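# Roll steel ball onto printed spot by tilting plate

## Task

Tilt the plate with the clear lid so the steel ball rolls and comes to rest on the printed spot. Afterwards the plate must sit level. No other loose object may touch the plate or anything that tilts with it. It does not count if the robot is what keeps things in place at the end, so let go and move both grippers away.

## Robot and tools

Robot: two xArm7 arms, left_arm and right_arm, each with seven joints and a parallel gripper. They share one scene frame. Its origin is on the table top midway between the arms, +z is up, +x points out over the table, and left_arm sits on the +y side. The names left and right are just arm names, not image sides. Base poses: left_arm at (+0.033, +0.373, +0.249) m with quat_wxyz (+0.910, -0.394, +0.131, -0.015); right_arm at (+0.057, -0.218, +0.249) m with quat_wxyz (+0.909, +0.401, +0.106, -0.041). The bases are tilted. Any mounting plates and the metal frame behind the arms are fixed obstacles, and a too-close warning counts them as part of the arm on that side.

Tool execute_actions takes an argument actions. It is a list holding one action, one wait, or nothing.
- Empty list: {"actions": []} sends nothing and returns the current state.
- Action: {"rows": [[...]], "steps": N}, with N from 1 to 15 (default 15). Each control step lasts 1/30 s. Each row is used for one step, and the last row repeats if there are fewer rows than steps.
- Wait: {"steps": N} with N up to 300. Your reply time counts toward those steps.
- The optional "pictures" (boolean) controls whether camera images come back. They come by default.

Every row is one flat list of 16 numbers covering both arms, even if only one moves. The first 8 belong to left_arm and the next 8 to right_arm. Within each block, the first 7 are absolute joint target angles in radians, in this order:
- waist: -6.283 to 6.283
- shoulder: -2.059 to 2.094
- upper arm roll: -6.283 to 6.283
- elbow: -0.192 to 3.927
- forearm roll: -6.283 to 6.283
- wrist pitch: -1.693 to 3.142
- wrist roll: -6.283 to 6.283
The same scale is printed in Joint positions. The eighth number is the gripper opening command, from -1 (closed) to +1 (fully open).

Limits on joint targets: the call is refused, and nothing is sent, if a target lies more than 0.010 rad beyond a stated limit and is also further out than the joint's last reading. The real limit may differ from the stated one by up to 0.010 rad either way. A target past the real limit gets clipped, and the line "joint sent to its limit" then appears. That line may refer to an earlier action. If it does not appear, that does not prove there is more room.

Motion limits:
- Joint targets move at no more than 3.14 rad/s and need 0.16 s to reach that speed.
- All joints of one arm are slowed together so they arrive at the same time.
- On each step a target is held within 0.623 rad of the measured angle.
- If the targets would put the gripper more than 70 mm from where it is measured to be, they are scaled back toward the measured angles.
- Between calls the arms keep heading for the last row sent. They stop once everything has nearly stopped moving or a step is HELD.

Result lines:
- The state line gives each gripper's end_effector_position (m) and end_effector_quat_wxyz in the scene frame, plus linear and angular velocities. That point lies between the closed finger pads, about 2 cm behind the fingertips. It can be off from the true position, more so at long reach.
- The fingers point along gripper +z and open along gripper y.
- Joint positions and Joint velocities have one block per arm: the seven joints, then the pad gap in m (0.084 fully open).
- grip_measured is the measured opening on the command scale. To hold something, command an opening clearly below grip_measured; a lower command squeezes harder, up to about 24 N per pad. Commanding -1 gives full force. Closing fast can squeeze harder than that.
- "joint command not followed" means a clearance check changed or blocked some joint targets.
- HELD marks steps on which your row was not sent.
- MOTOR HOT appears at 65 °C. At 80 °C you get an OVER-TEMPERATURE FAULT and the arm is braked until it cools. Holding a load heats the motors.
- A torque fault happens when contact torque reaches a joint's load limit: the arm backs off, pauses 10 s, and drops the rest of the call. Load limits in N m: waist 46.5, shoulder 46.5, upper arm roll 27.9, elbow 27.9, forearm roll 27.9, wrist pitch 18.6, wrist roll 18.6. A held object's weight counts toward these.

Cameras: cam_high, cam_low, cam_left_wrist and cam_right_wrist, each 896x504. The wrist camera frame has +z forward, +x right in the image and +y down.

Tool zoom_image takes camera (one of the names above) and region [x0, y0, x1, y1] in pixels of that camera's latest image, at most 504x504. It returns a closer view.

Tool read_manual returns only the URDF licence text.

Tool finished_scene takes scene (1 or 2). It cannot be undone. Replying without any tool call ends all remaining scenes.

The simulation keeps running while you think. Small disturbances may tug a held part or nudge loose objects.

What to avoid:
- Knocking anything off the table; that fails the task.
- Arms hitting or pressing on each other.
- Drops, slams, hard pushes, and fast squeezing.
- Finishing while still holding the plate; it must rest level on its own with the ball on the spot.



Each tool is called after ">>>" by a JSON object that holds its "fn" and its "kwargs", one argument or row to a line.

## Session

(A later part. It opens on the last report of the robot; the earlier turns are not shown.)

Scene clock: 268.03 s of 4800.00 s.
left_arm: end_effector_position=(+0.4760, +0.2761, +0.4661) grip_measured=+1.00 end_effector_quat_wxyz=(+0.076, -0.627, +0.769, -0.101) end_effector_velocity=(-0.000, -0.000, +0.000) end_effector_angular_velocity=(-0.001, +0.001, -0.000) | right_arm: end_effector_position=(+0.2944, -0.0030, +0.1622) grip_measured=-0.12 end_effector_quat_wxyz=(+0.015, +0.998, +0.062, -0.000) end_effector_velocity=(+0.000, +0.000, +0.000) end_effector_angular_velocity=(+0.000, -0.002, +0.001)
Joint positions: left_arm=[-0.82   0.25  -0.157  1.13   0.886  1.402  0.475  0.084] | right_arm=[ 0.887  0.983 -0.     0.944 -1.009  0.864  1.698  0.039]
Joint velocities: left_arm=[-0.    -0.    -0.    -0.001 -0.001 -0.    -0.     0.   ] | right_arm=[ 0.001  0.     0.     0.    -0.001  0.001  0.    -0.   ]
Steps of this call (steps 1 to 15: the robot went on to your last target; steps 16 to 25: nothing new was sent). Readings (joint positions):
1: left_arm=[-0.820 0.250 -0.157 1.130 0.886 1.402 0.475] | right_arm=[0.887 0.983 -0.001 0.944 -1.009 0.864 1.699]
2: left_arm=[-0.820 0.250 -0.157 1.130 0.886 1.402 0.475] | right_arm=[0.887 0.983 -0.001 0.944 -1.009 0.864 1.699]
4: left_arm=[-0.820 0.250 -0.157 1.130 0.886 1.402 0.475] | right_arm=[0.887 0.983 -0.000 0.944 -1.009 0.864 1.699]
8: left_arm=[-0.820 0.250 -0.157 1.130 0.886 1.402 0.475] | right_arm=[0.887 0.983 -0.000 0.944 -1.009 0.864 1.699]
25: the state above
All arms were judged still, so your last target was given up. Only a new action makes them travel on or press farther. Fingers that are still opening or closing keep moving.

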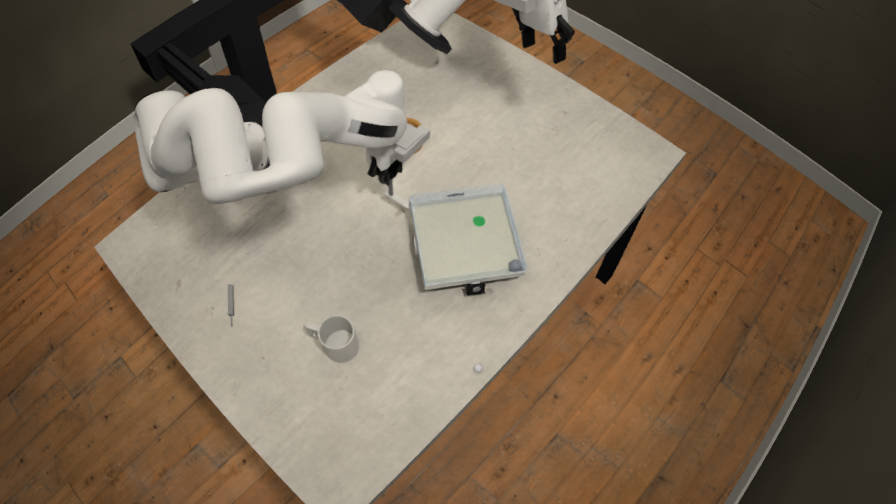

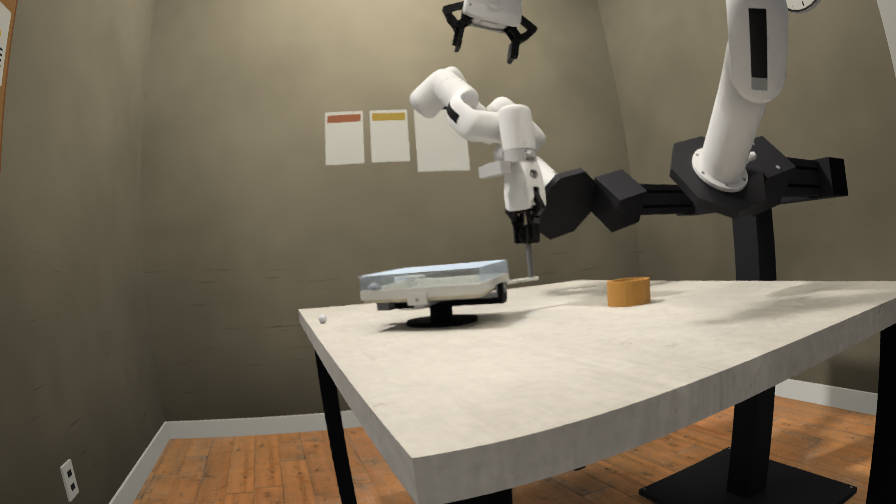

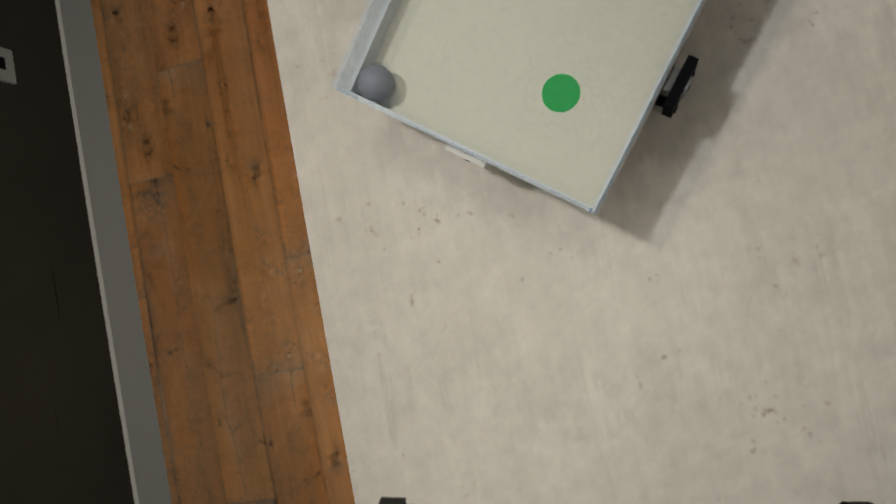

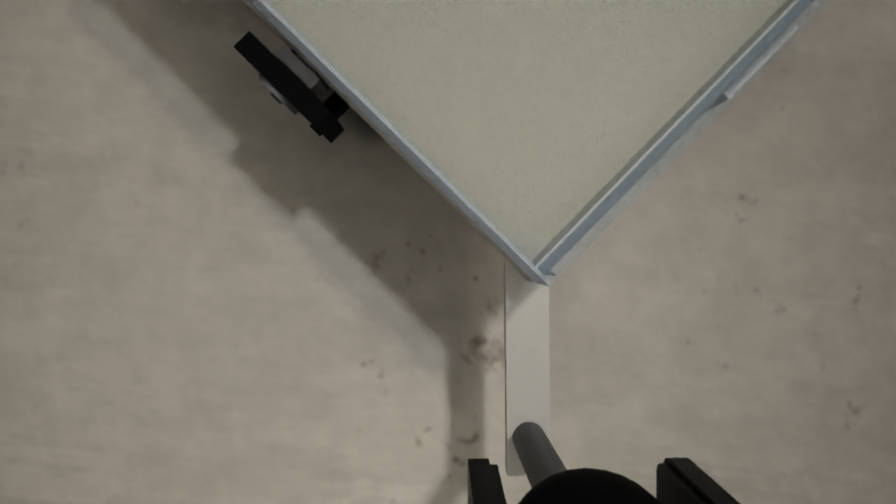

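>>> {"fn": "execute_actions", "kwargs": {
  "actions": [
    {"rows": [[-0.82,0.25,-0.157,1.13,0.886,1.402,0.475,1,0.8613,0.9974,0.0,0.9289,-1.0624,0.8385,1.7366,-0.2]], "steps": 15}
  ]
}}

>>> {"fn": "zoom_image", "kwargs": {
  "camera": "cam_high",
  "region": [330, 120, 550, 320]
}}

>>> {"fn": "execute_actions", "kwargs": {
  "actions": [
    {"rows": [[-0.82,0.25,-0.157,1.13,0.886,1.402,0.475,1,0.8613,0.9974,0.0,0.9289,-1.0624,0.8385,1.7366,-0.2]], "steps": 6}
  ]
}}

>>> {"fn": "zoom_image", "kwargs": {
  "camera": "cam_high",
  "region": [330, 120, 550, 320]
}}

>>> {"fn": "execute_actions", "kwargs": {
  "actions": [
    {"rows": [[-0.82,0.25,-0.157,1.13,0.886,1.402,0.475,1,0.8619,0.9488,0.0,0.9074,-1.0457,0.8251,1.7082,-0.2]], "steps": 11}
  ],
  "pictures": false
}}

>>> {"fn": "execute_actions", "kwargs": {
  "actions": [
    {"rows": [[-0.82,0.25,-0.157,1.13,0.886,1.402,0.475,1,0.8616,0.9731,0.0,0.9181,-1.0541,0.8318,1.7224,-0.2]], "steps": 15}
  ]
}}

>>> {"fn": "zoom_image", "kwargs": {
  "camera": "cam_high",
  "region": [330, 120, 550, 320]
}}

>>> {"fn": "execute_actions", "kwargs": {
  "actions": [
    {"steps": 30}
  ]
}}

>>> {"fn": "zoom_image", "kwargs": {
  "camera": "cam_high",
  "region": [330, 120, 550, 320]
}}

Scene clock: 358.20 s of 4800.00 s.
left_arm: end_effector_position=(+0.4760, +0.2761, +0.4661) grip_measured=+1.00 end_effector_quat_wxyz=(+0.076, -0.627, +0.769, -0.101) end_effector_velocity=(+0.000, -0.000, +0.000) end_effector_angular_velocity=(-0.000, -0.000, -0.000) | right_arm: end_effector_position=(+0.2898, -0.0042, +0.1509) grip_measured=-0.12 end_effector_quat_wxyz=(+0.009, +0.998, +0.062, +0.000) end_effector_velocity=(-0.001, -0.002, -0.004) end_effector_angular_velocity=(-0.003, +0.003, -0.001)
Joint positions: left_arm=[-0.82   0.25  -0.157  1.13   0.886  1.402  0.475  0.084] | right_arm=[ 0.862  0.997  0.001  0.929 -1.062  0.839  1.736  0.039]
Joint velocities: left_arm=[-0.     0.    -0.     0.001 -0.     0.     0.     0.   ] | right_arm=[-0.004  0.004 -0.004 -0.002 -0.006 -0.003  0.004  0.   ]
Steps of this call (steps 1 to 90: nothing new was sent; then 86.67 s passed at rest; steps 91 to 105: all 15 steps of this action). Readings (joint positions):
91: left_arm=[-0.820 0.250 -0.157 1.130 0.886 1.402 0.475] | right_arm=[0.887 0.983 0.000 0.944 -1.009 0.863 1.699]
92: left_arm=[-0.820 0.250 -0.157 1.130 0.886 1.402 0.475] | right_arm=[0.885 0.983 0.001 0.943 -1.014 0.861 1.703]
94: left_arm=[-0.820 0.250 -0.157 1.130 0.886 1.402 0.475] | right_arm=[0.876 0.989 0.002 0.938 -1.035 0.851 1.717]
98: left_arm=[-0.820 0.250 -0.157 1.130 0.886 1.402 0.475] | right_arm=[0.865 0.995 0.002 0.931 -1.056 0.841 1.732]
105: the state above

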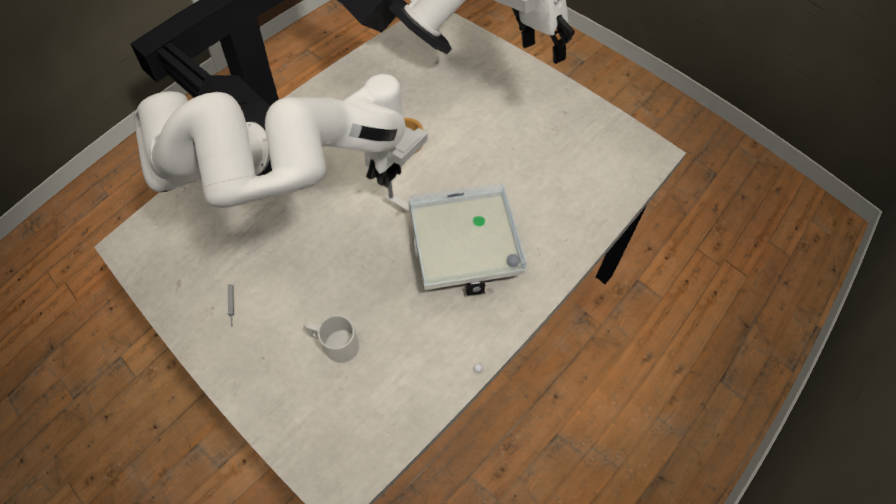

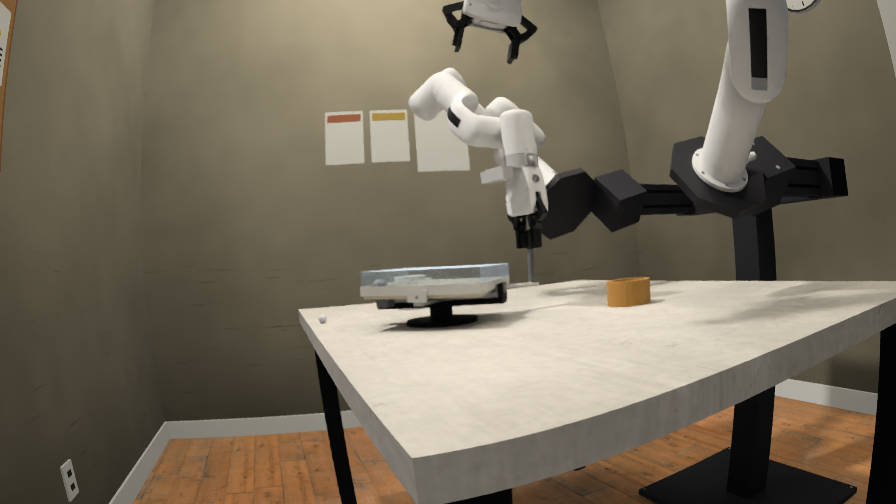

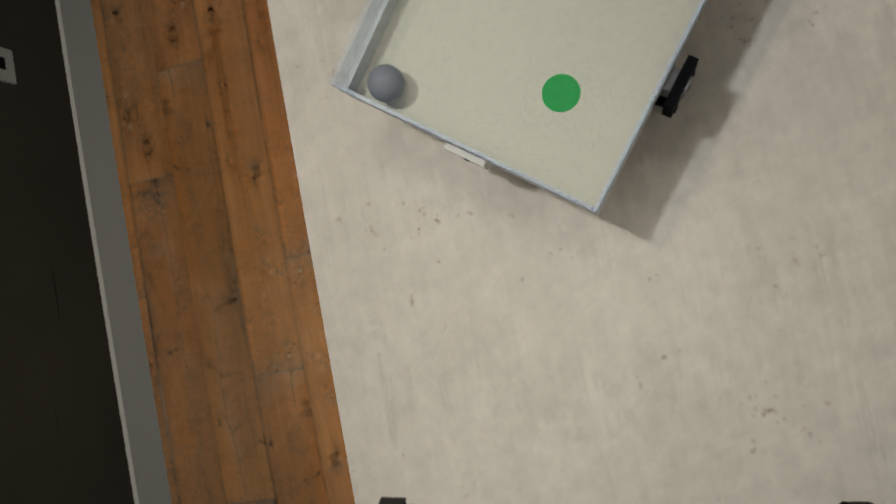

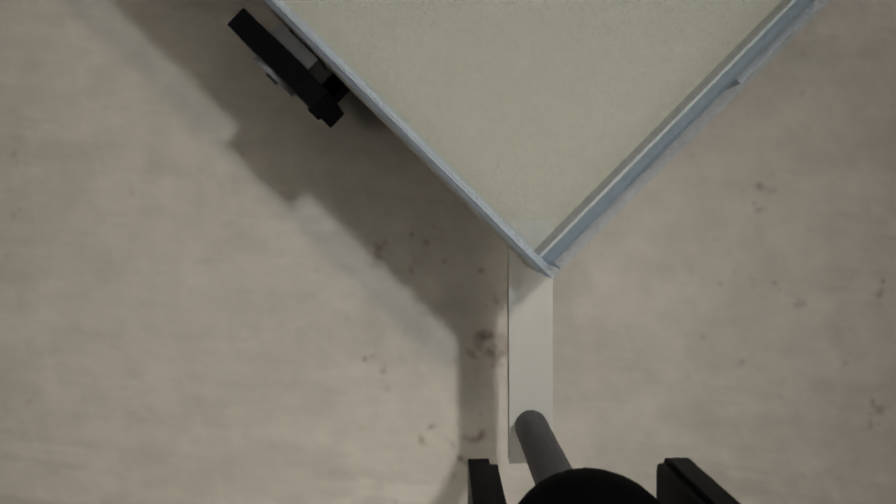

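Region (330, 120, 550, 320) of cam_high's 896x504 image, scaled by 2.291, with more detail than that image has; it fills the top 458 rows of this view, and the rest is white.

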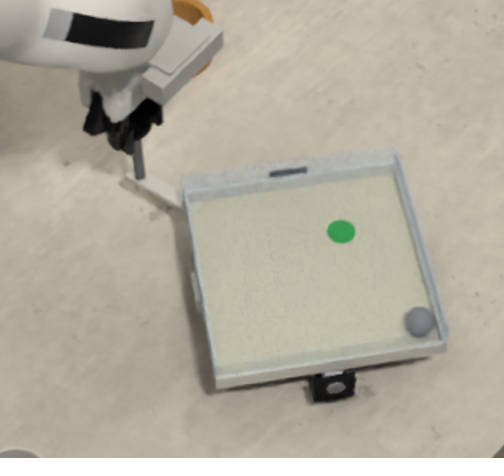

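Scene clock: 358.40 s of 4800.00 s.
left_arm: end_effector_position=(+0.4760, +0.2761, +0.4661) grip_measured=+1.00 end_effector_quat_wxyz=(+0.076, -0.627, +0.769, -0.101) end_effector_velocity=(+0.001, +0.000, -0.000) end_effector_angular_velocity=(-0.000, -0.001, -0.000) | right_arm: end_effector_position=(+0.2897, -0.0044, +0.1505) grip_measured=-0.12 end_effector_quat_wxyz=(+0.009, +0.998, +0.062, +0.000) end_effector_velocity=(+0.000, -0.001, -0.001) end_effector_angular_velocity=(-0.002, -0.002, +0.002)
Joint positions: left_arm=[-0.82   0.25  -0.157  1.13   0.886  1.402  0.475  0.084] | right_arm=[ 0.862  0.997  0.001  0.929 -1.062  0.838  1.737  0.039]
Joint velocities: left_arm=[ 0.    -0.     0.002 -0.     0.002 -0.002  0.001 -0.   ] | right_arm=[-0.001  0.001 -0.001 -0.001 -0.004  0.001  0.     0.   ]
Steps of this call (steps 1 to 6: all 6 steps of this action). Readings (joint positions):
1: left_arm=[-0.820 0.250 -0.157 1.130 0.886 1.402 0.475] | right_arm=[0.862 0.997 0.001 0.929 -1.062 0.838 1.736]
2: left_arm=[-0.820 0.250 -0.157 1.130 0.886 1.402 0.475] | right_arm=[0.862 0.997 0.001 0.929 -1.062 0.838 1.736]
4: left_arm=[-0.820 0.250 -0.157 1.130 0.886 1.402 0.475] | right_arm=[0.862 0.997 0.001 0.929 -1.062 0.838 1.736]
6: the state above

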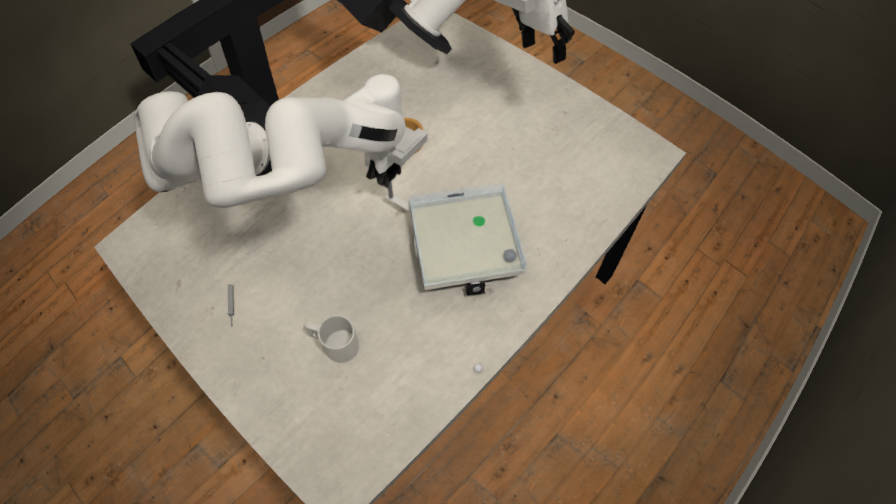

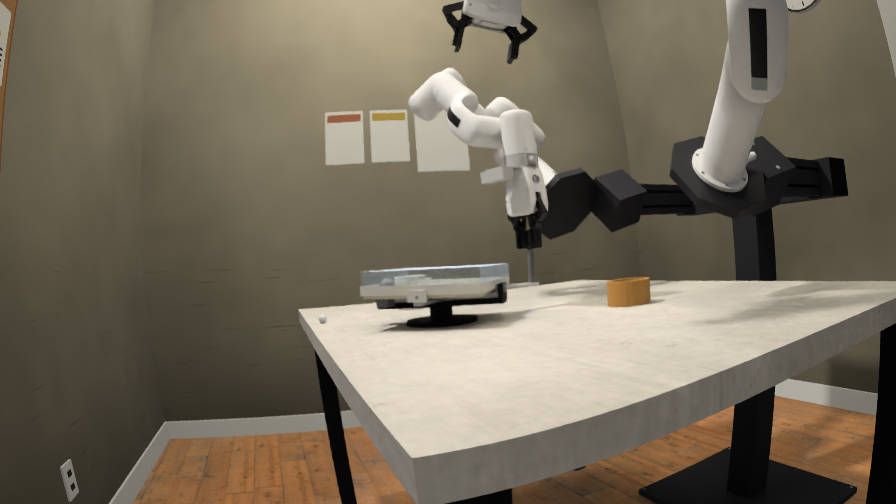

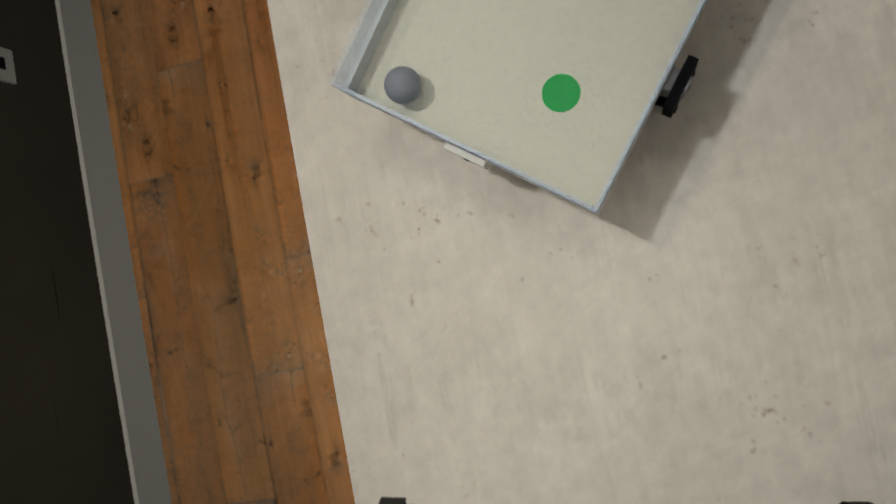

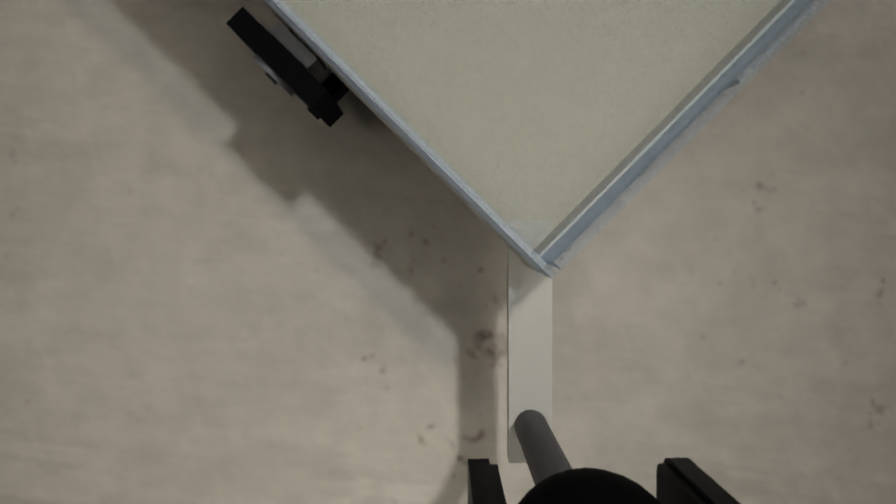

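Region (330, 120, 550, 320) of cam_high's 896x504 image, scaled by 2.291, with more detail than that image has; it fills the top 458 rows of this view, and the rest is white.

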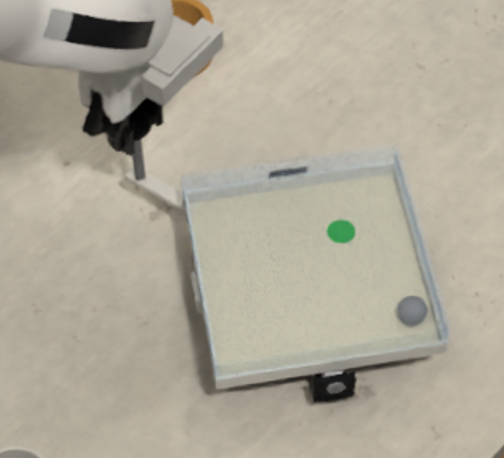

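Scene clock: 358.77 s of 4800.00 s.
left_arm: end_effector_position=(+0.4760, +0.2761, +0.4661) grip_measured=+1.00 end_effector_quat_wxyz=(+0.076, -0.627, +0.769, -0.101) end_effector_velocity=(-0.000, +0.000, -0.000) end_effector_angular_velocity=(+0.002, -0.001, -0.001) | right_arm: end_effector_position=(+0.2954, -0.0060, +0.1630) grip_measured=-0.12 end_effector_quat_wxyz=(-0.004, +0.998, +0.063, -0.001) end_effector_velocity=(+0.003, -0.001, +0.004) end_effector_angular_velocity=(+0.008, +0.001, -0.001)
Joint positions: left_arm=[-0.82   0.25  -0.157  1.13   0.886  1.402  0.475  0.084] | right_arm=[ 0.862  0.951  0.     0.908 -1.046  0.825  1.709  0.039]
Joint velocities: left_arm=[-0.    -0.     0.    -0.001  0.001  0.001  0.001  0.   ] | right_arm=[ 0.    -0.018 -0.001 -0.007  0.007 -0.004 -0.011 -0.   ]
Steps of this call (steps 1 to 11: all 11 steps of this action). Readings (joint positions):
1: left_arm=[-0.820 0.250 -0.157 1.130 0.886 1.402 0.475] | right_arm=[0.862 0.997 0.000 0.929 -1.062 0.838 1.736]
2: left_arm=[-0.820 0.250 -0.157 1.130 0.886 1.402 0.475] | right_arm=[0.861 0.994 0.000 0.927 -1.060 0.837 1.733]
4: left_arm=[-0.820 0.250 -0.157 1.130 0.886 1.402 0.475] | right_arm=[0.861 0.975 0.000 0.919 -1.054 0.830 1.722]
8: left_arm=[-0.820 0.250 -0.157 1.130 0.886 1.402 0.475] | right_arm=[0.862 0.954 0.001 0.910 -1.047 0.826 1.711]
11: the state above

Scene clock: 359.27 s of 4800.00 s.
left_arm: end_effector_position=(+0.4760, +0.2761, +0.4661) grip_measured=+1.00 end_effector_quat_wxyz=(+0.076, -0.627, +0.769, -0.101) end_effector_velocity=(+0.000, +0.000, -0.000) end_effector_angular_velocity=(+0.000, +0.001, +0.000) | right_arm: end_effector_position=(+0.2928, -0.0052, +0.1571) grip_measured=-0.12 end_effector_quat_wxyz=(+0.002, +0.998, +0.062, -0.000) end_effector_velocity=(-0.001, -0.000, -0.000) end_effector_angular_velocity=(-0.001, -0.001, +0.002)
Joint positions: left_arm=[-0.82   0.25  -0.157  1.13   0.886  1.402  0.475  0.084] | right_arm=[ 0.862  0.973  0.     0.918 -1.054  0.831  1.722  0.039]
Joint velocities: left_arm=[ 0.     0.     0.001 -0.    -0.     0.     0.    -0.   ] | right_arm=[ 0.     0.001  0.001 -0.    -0.001  0.001  0.001 -0.   ]
Steps of this call (steps 1 to 15: all 15 steps of this action). Readings (joint positions):
1: left_arm=[-0.820 0.250 -0.157 1.130 0.886 1.402 0.475] | right_arm=[0.862 0.951 0.000 0.908 -1.046 0.825 1.709]
2: left_arm=[-0.820 0.250 -0.157 1.130 0.886 1.402 0.475] | right_arm=[0.862 0.953 0.001 0.909 -1.047 0.826 1.711]
4: left_arm=[-0.820 0.250 -0.157 1.130 0.886 1.402 0.475] | right_arm=[0.862 0.962 0.001 0.913 -1.050 0.829 1.716]
8: left_arm=[-0.820 0.250 -0.157 1.130 0.886 1.402 0.475] | right_arm=[0.862 0.971 0.000 0.917 -1.053 0.831 1.721]
15: the state above

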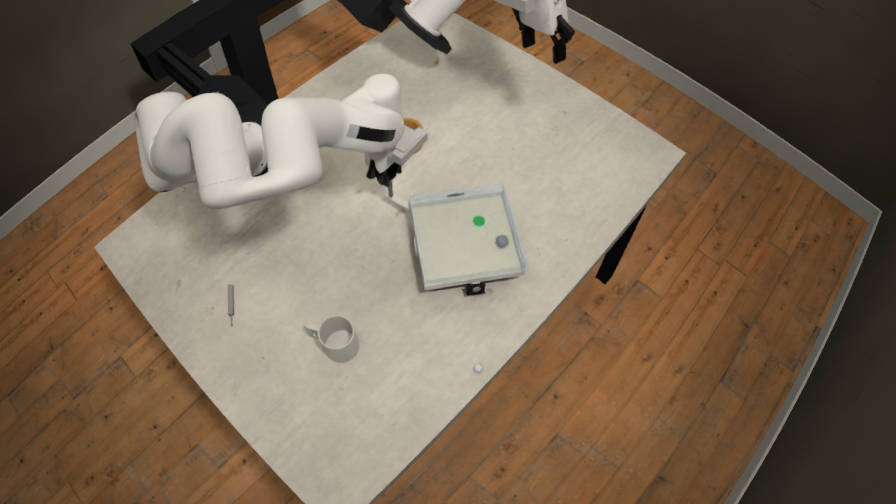

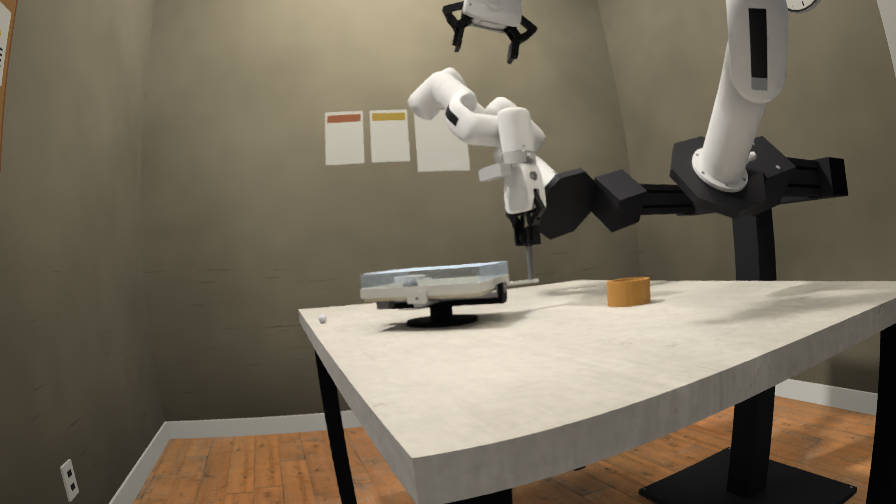

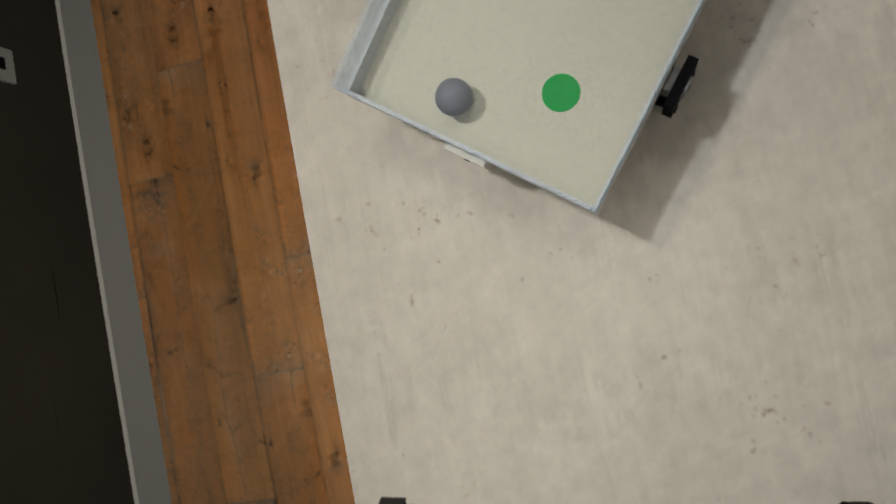

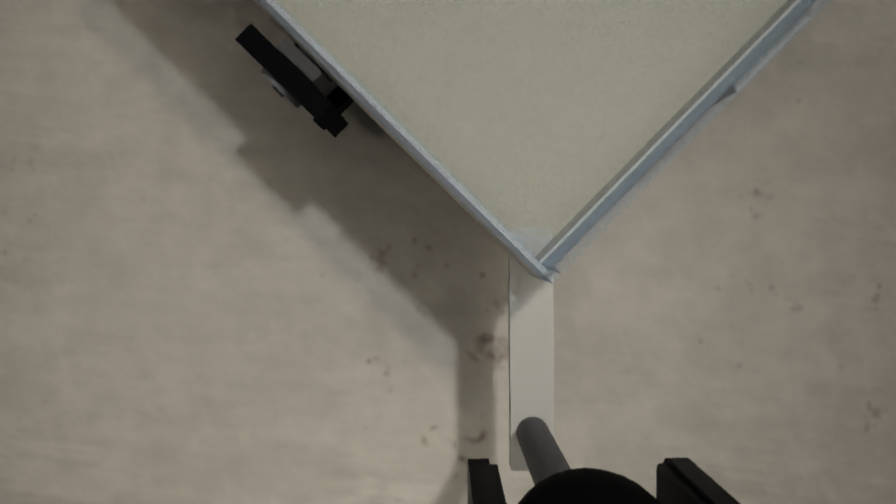

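Region (330, 120, 550, 320) of cam_high's 896x504 image, scaled by 2.291, with more detail than that image has; it fills the top 458 rows of this view, and the rest is white.

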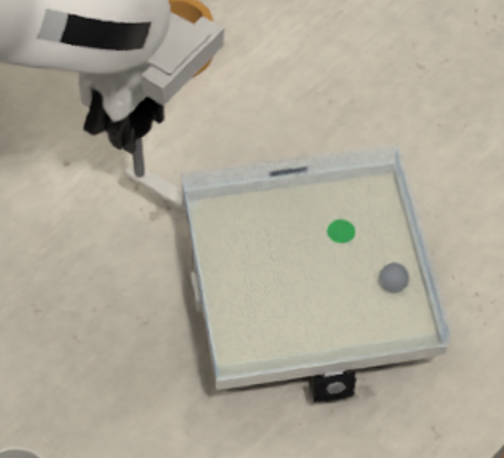

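Scene clock: 360.27 s of 4800.00 s.
left_arm: end_effector_position=(+0.4760, +0.2761, +0.4661) grip_measured=+1.00 end_effector_quat_wxyz=(+0.076, -0.627, +0.769, -0.101) end_effector_velocity=(-0.001, +0.000, -0.000) end_effector_angular_velocity=(+0.001, +0.001, -0.000) | right_arm: end_effector_position=(+0.2929, -0.0054, +0.1569) grip_measured=-0.12 end_effector_quat_wxyz=(+0.002, +0.998, +0.062, -0.000) end_effector_velocity=(+0.001, -0.000, -0.000) end_effector_angular_velocity=(-0.001, -0.001, -0.001)
Joint positions: left_arm=[-0.82   0.25  -0.157  1.13   0.886  1.402  0.475  0.084] | right_arm=[ 0.862  0.973  0.     0.918 -1.054  0.832  1.722  0.039]
Joint velocities: left_arm=[-0.001  0.    -0.     0.    -0.001  0.002  0.    -0.   ] | right_arm=[-0.    -0.    -0.001  0.    -0.001  0.001  0.001  0.   ]
Steps of this call (steps 1 to 15: the robot went on to your last target; steps 16 to 30: nothing new was sent). Readings (joint positions):
1: left_arm=[-0.820 0.250 -0.157 1.130 0.886 1.402 0.475] | right_arm=[0.862 0.973 0.000 0.918 -1.054 0.832 1.722]
2: left_arm=[-0.820 0.250 -0.157 1.130 0.886 1.402 0.475] | right_arm=[0.862 0.973 0.000 0.918 -1.054 0.832 1.722]
4: left_arm=[-0.820 0.250 -0.157 1.130 0.886 1.402 0.475] | right_arm=[0.862 0.973 0.000 0.918 -1.054 0.832 1.722]
8: left_arm=[-0.820 0.250 -0.157 1.130 0.886 1.402 0.475] | right_arm=[0.862 0.973 0.000 0.918 -1.054 0.832 1.722]
30: the state above
All arms were judged still, so your last target was given up. Only a new action makes them travel on or press farther. Fingers that are still opening or closing keep moving.

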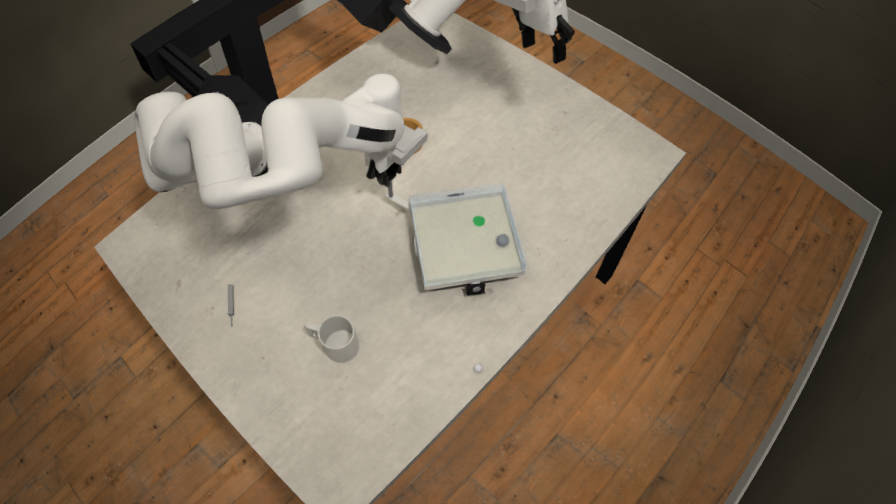

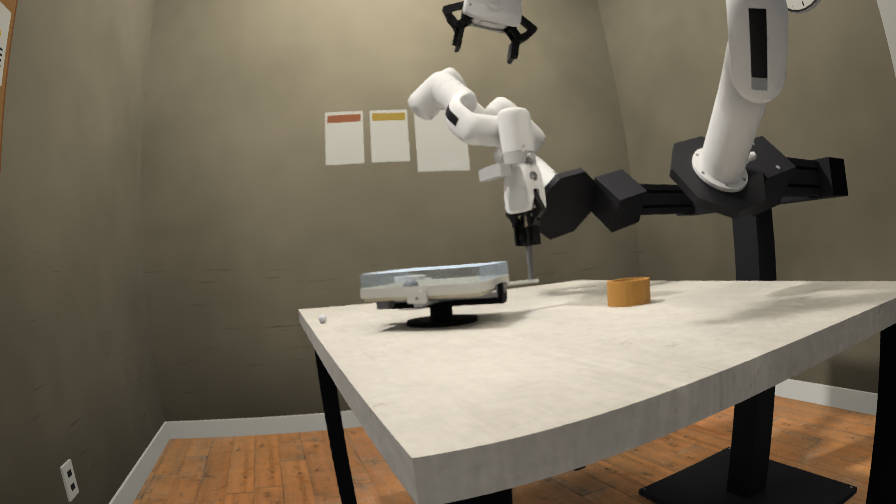

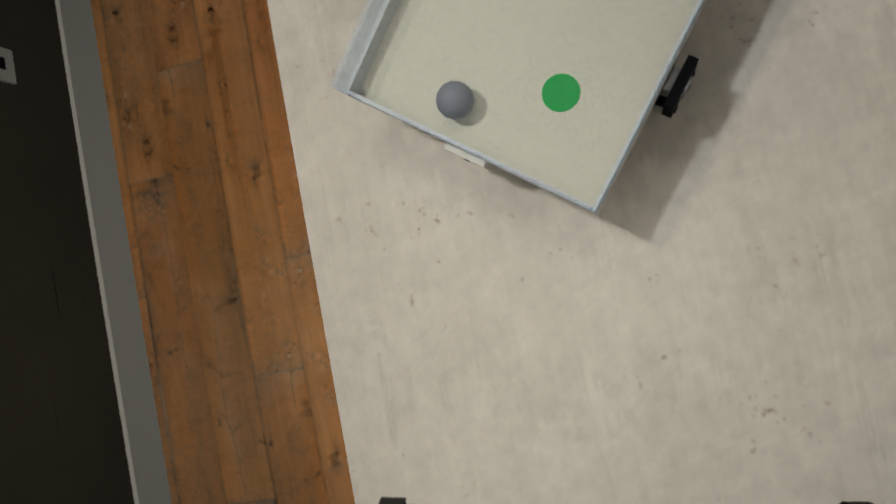

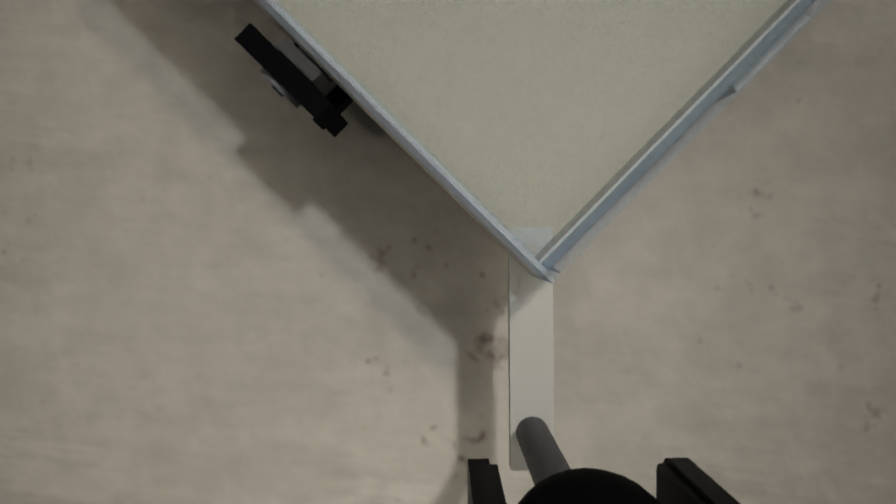

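Region (330, 120, 550, 320) of cam_high's 896x504 image, scaled by 2.291, with more detail than that image has; it fills the top 458 rows of this view, and the rest is white.

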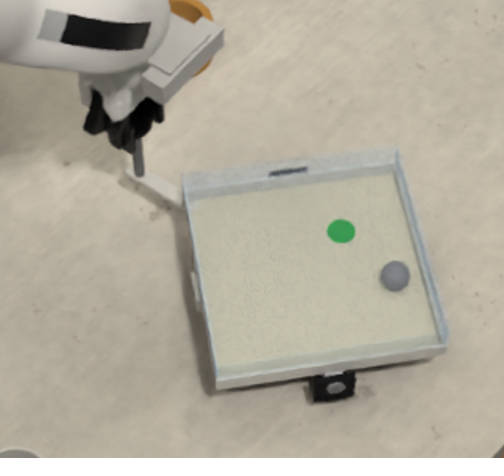

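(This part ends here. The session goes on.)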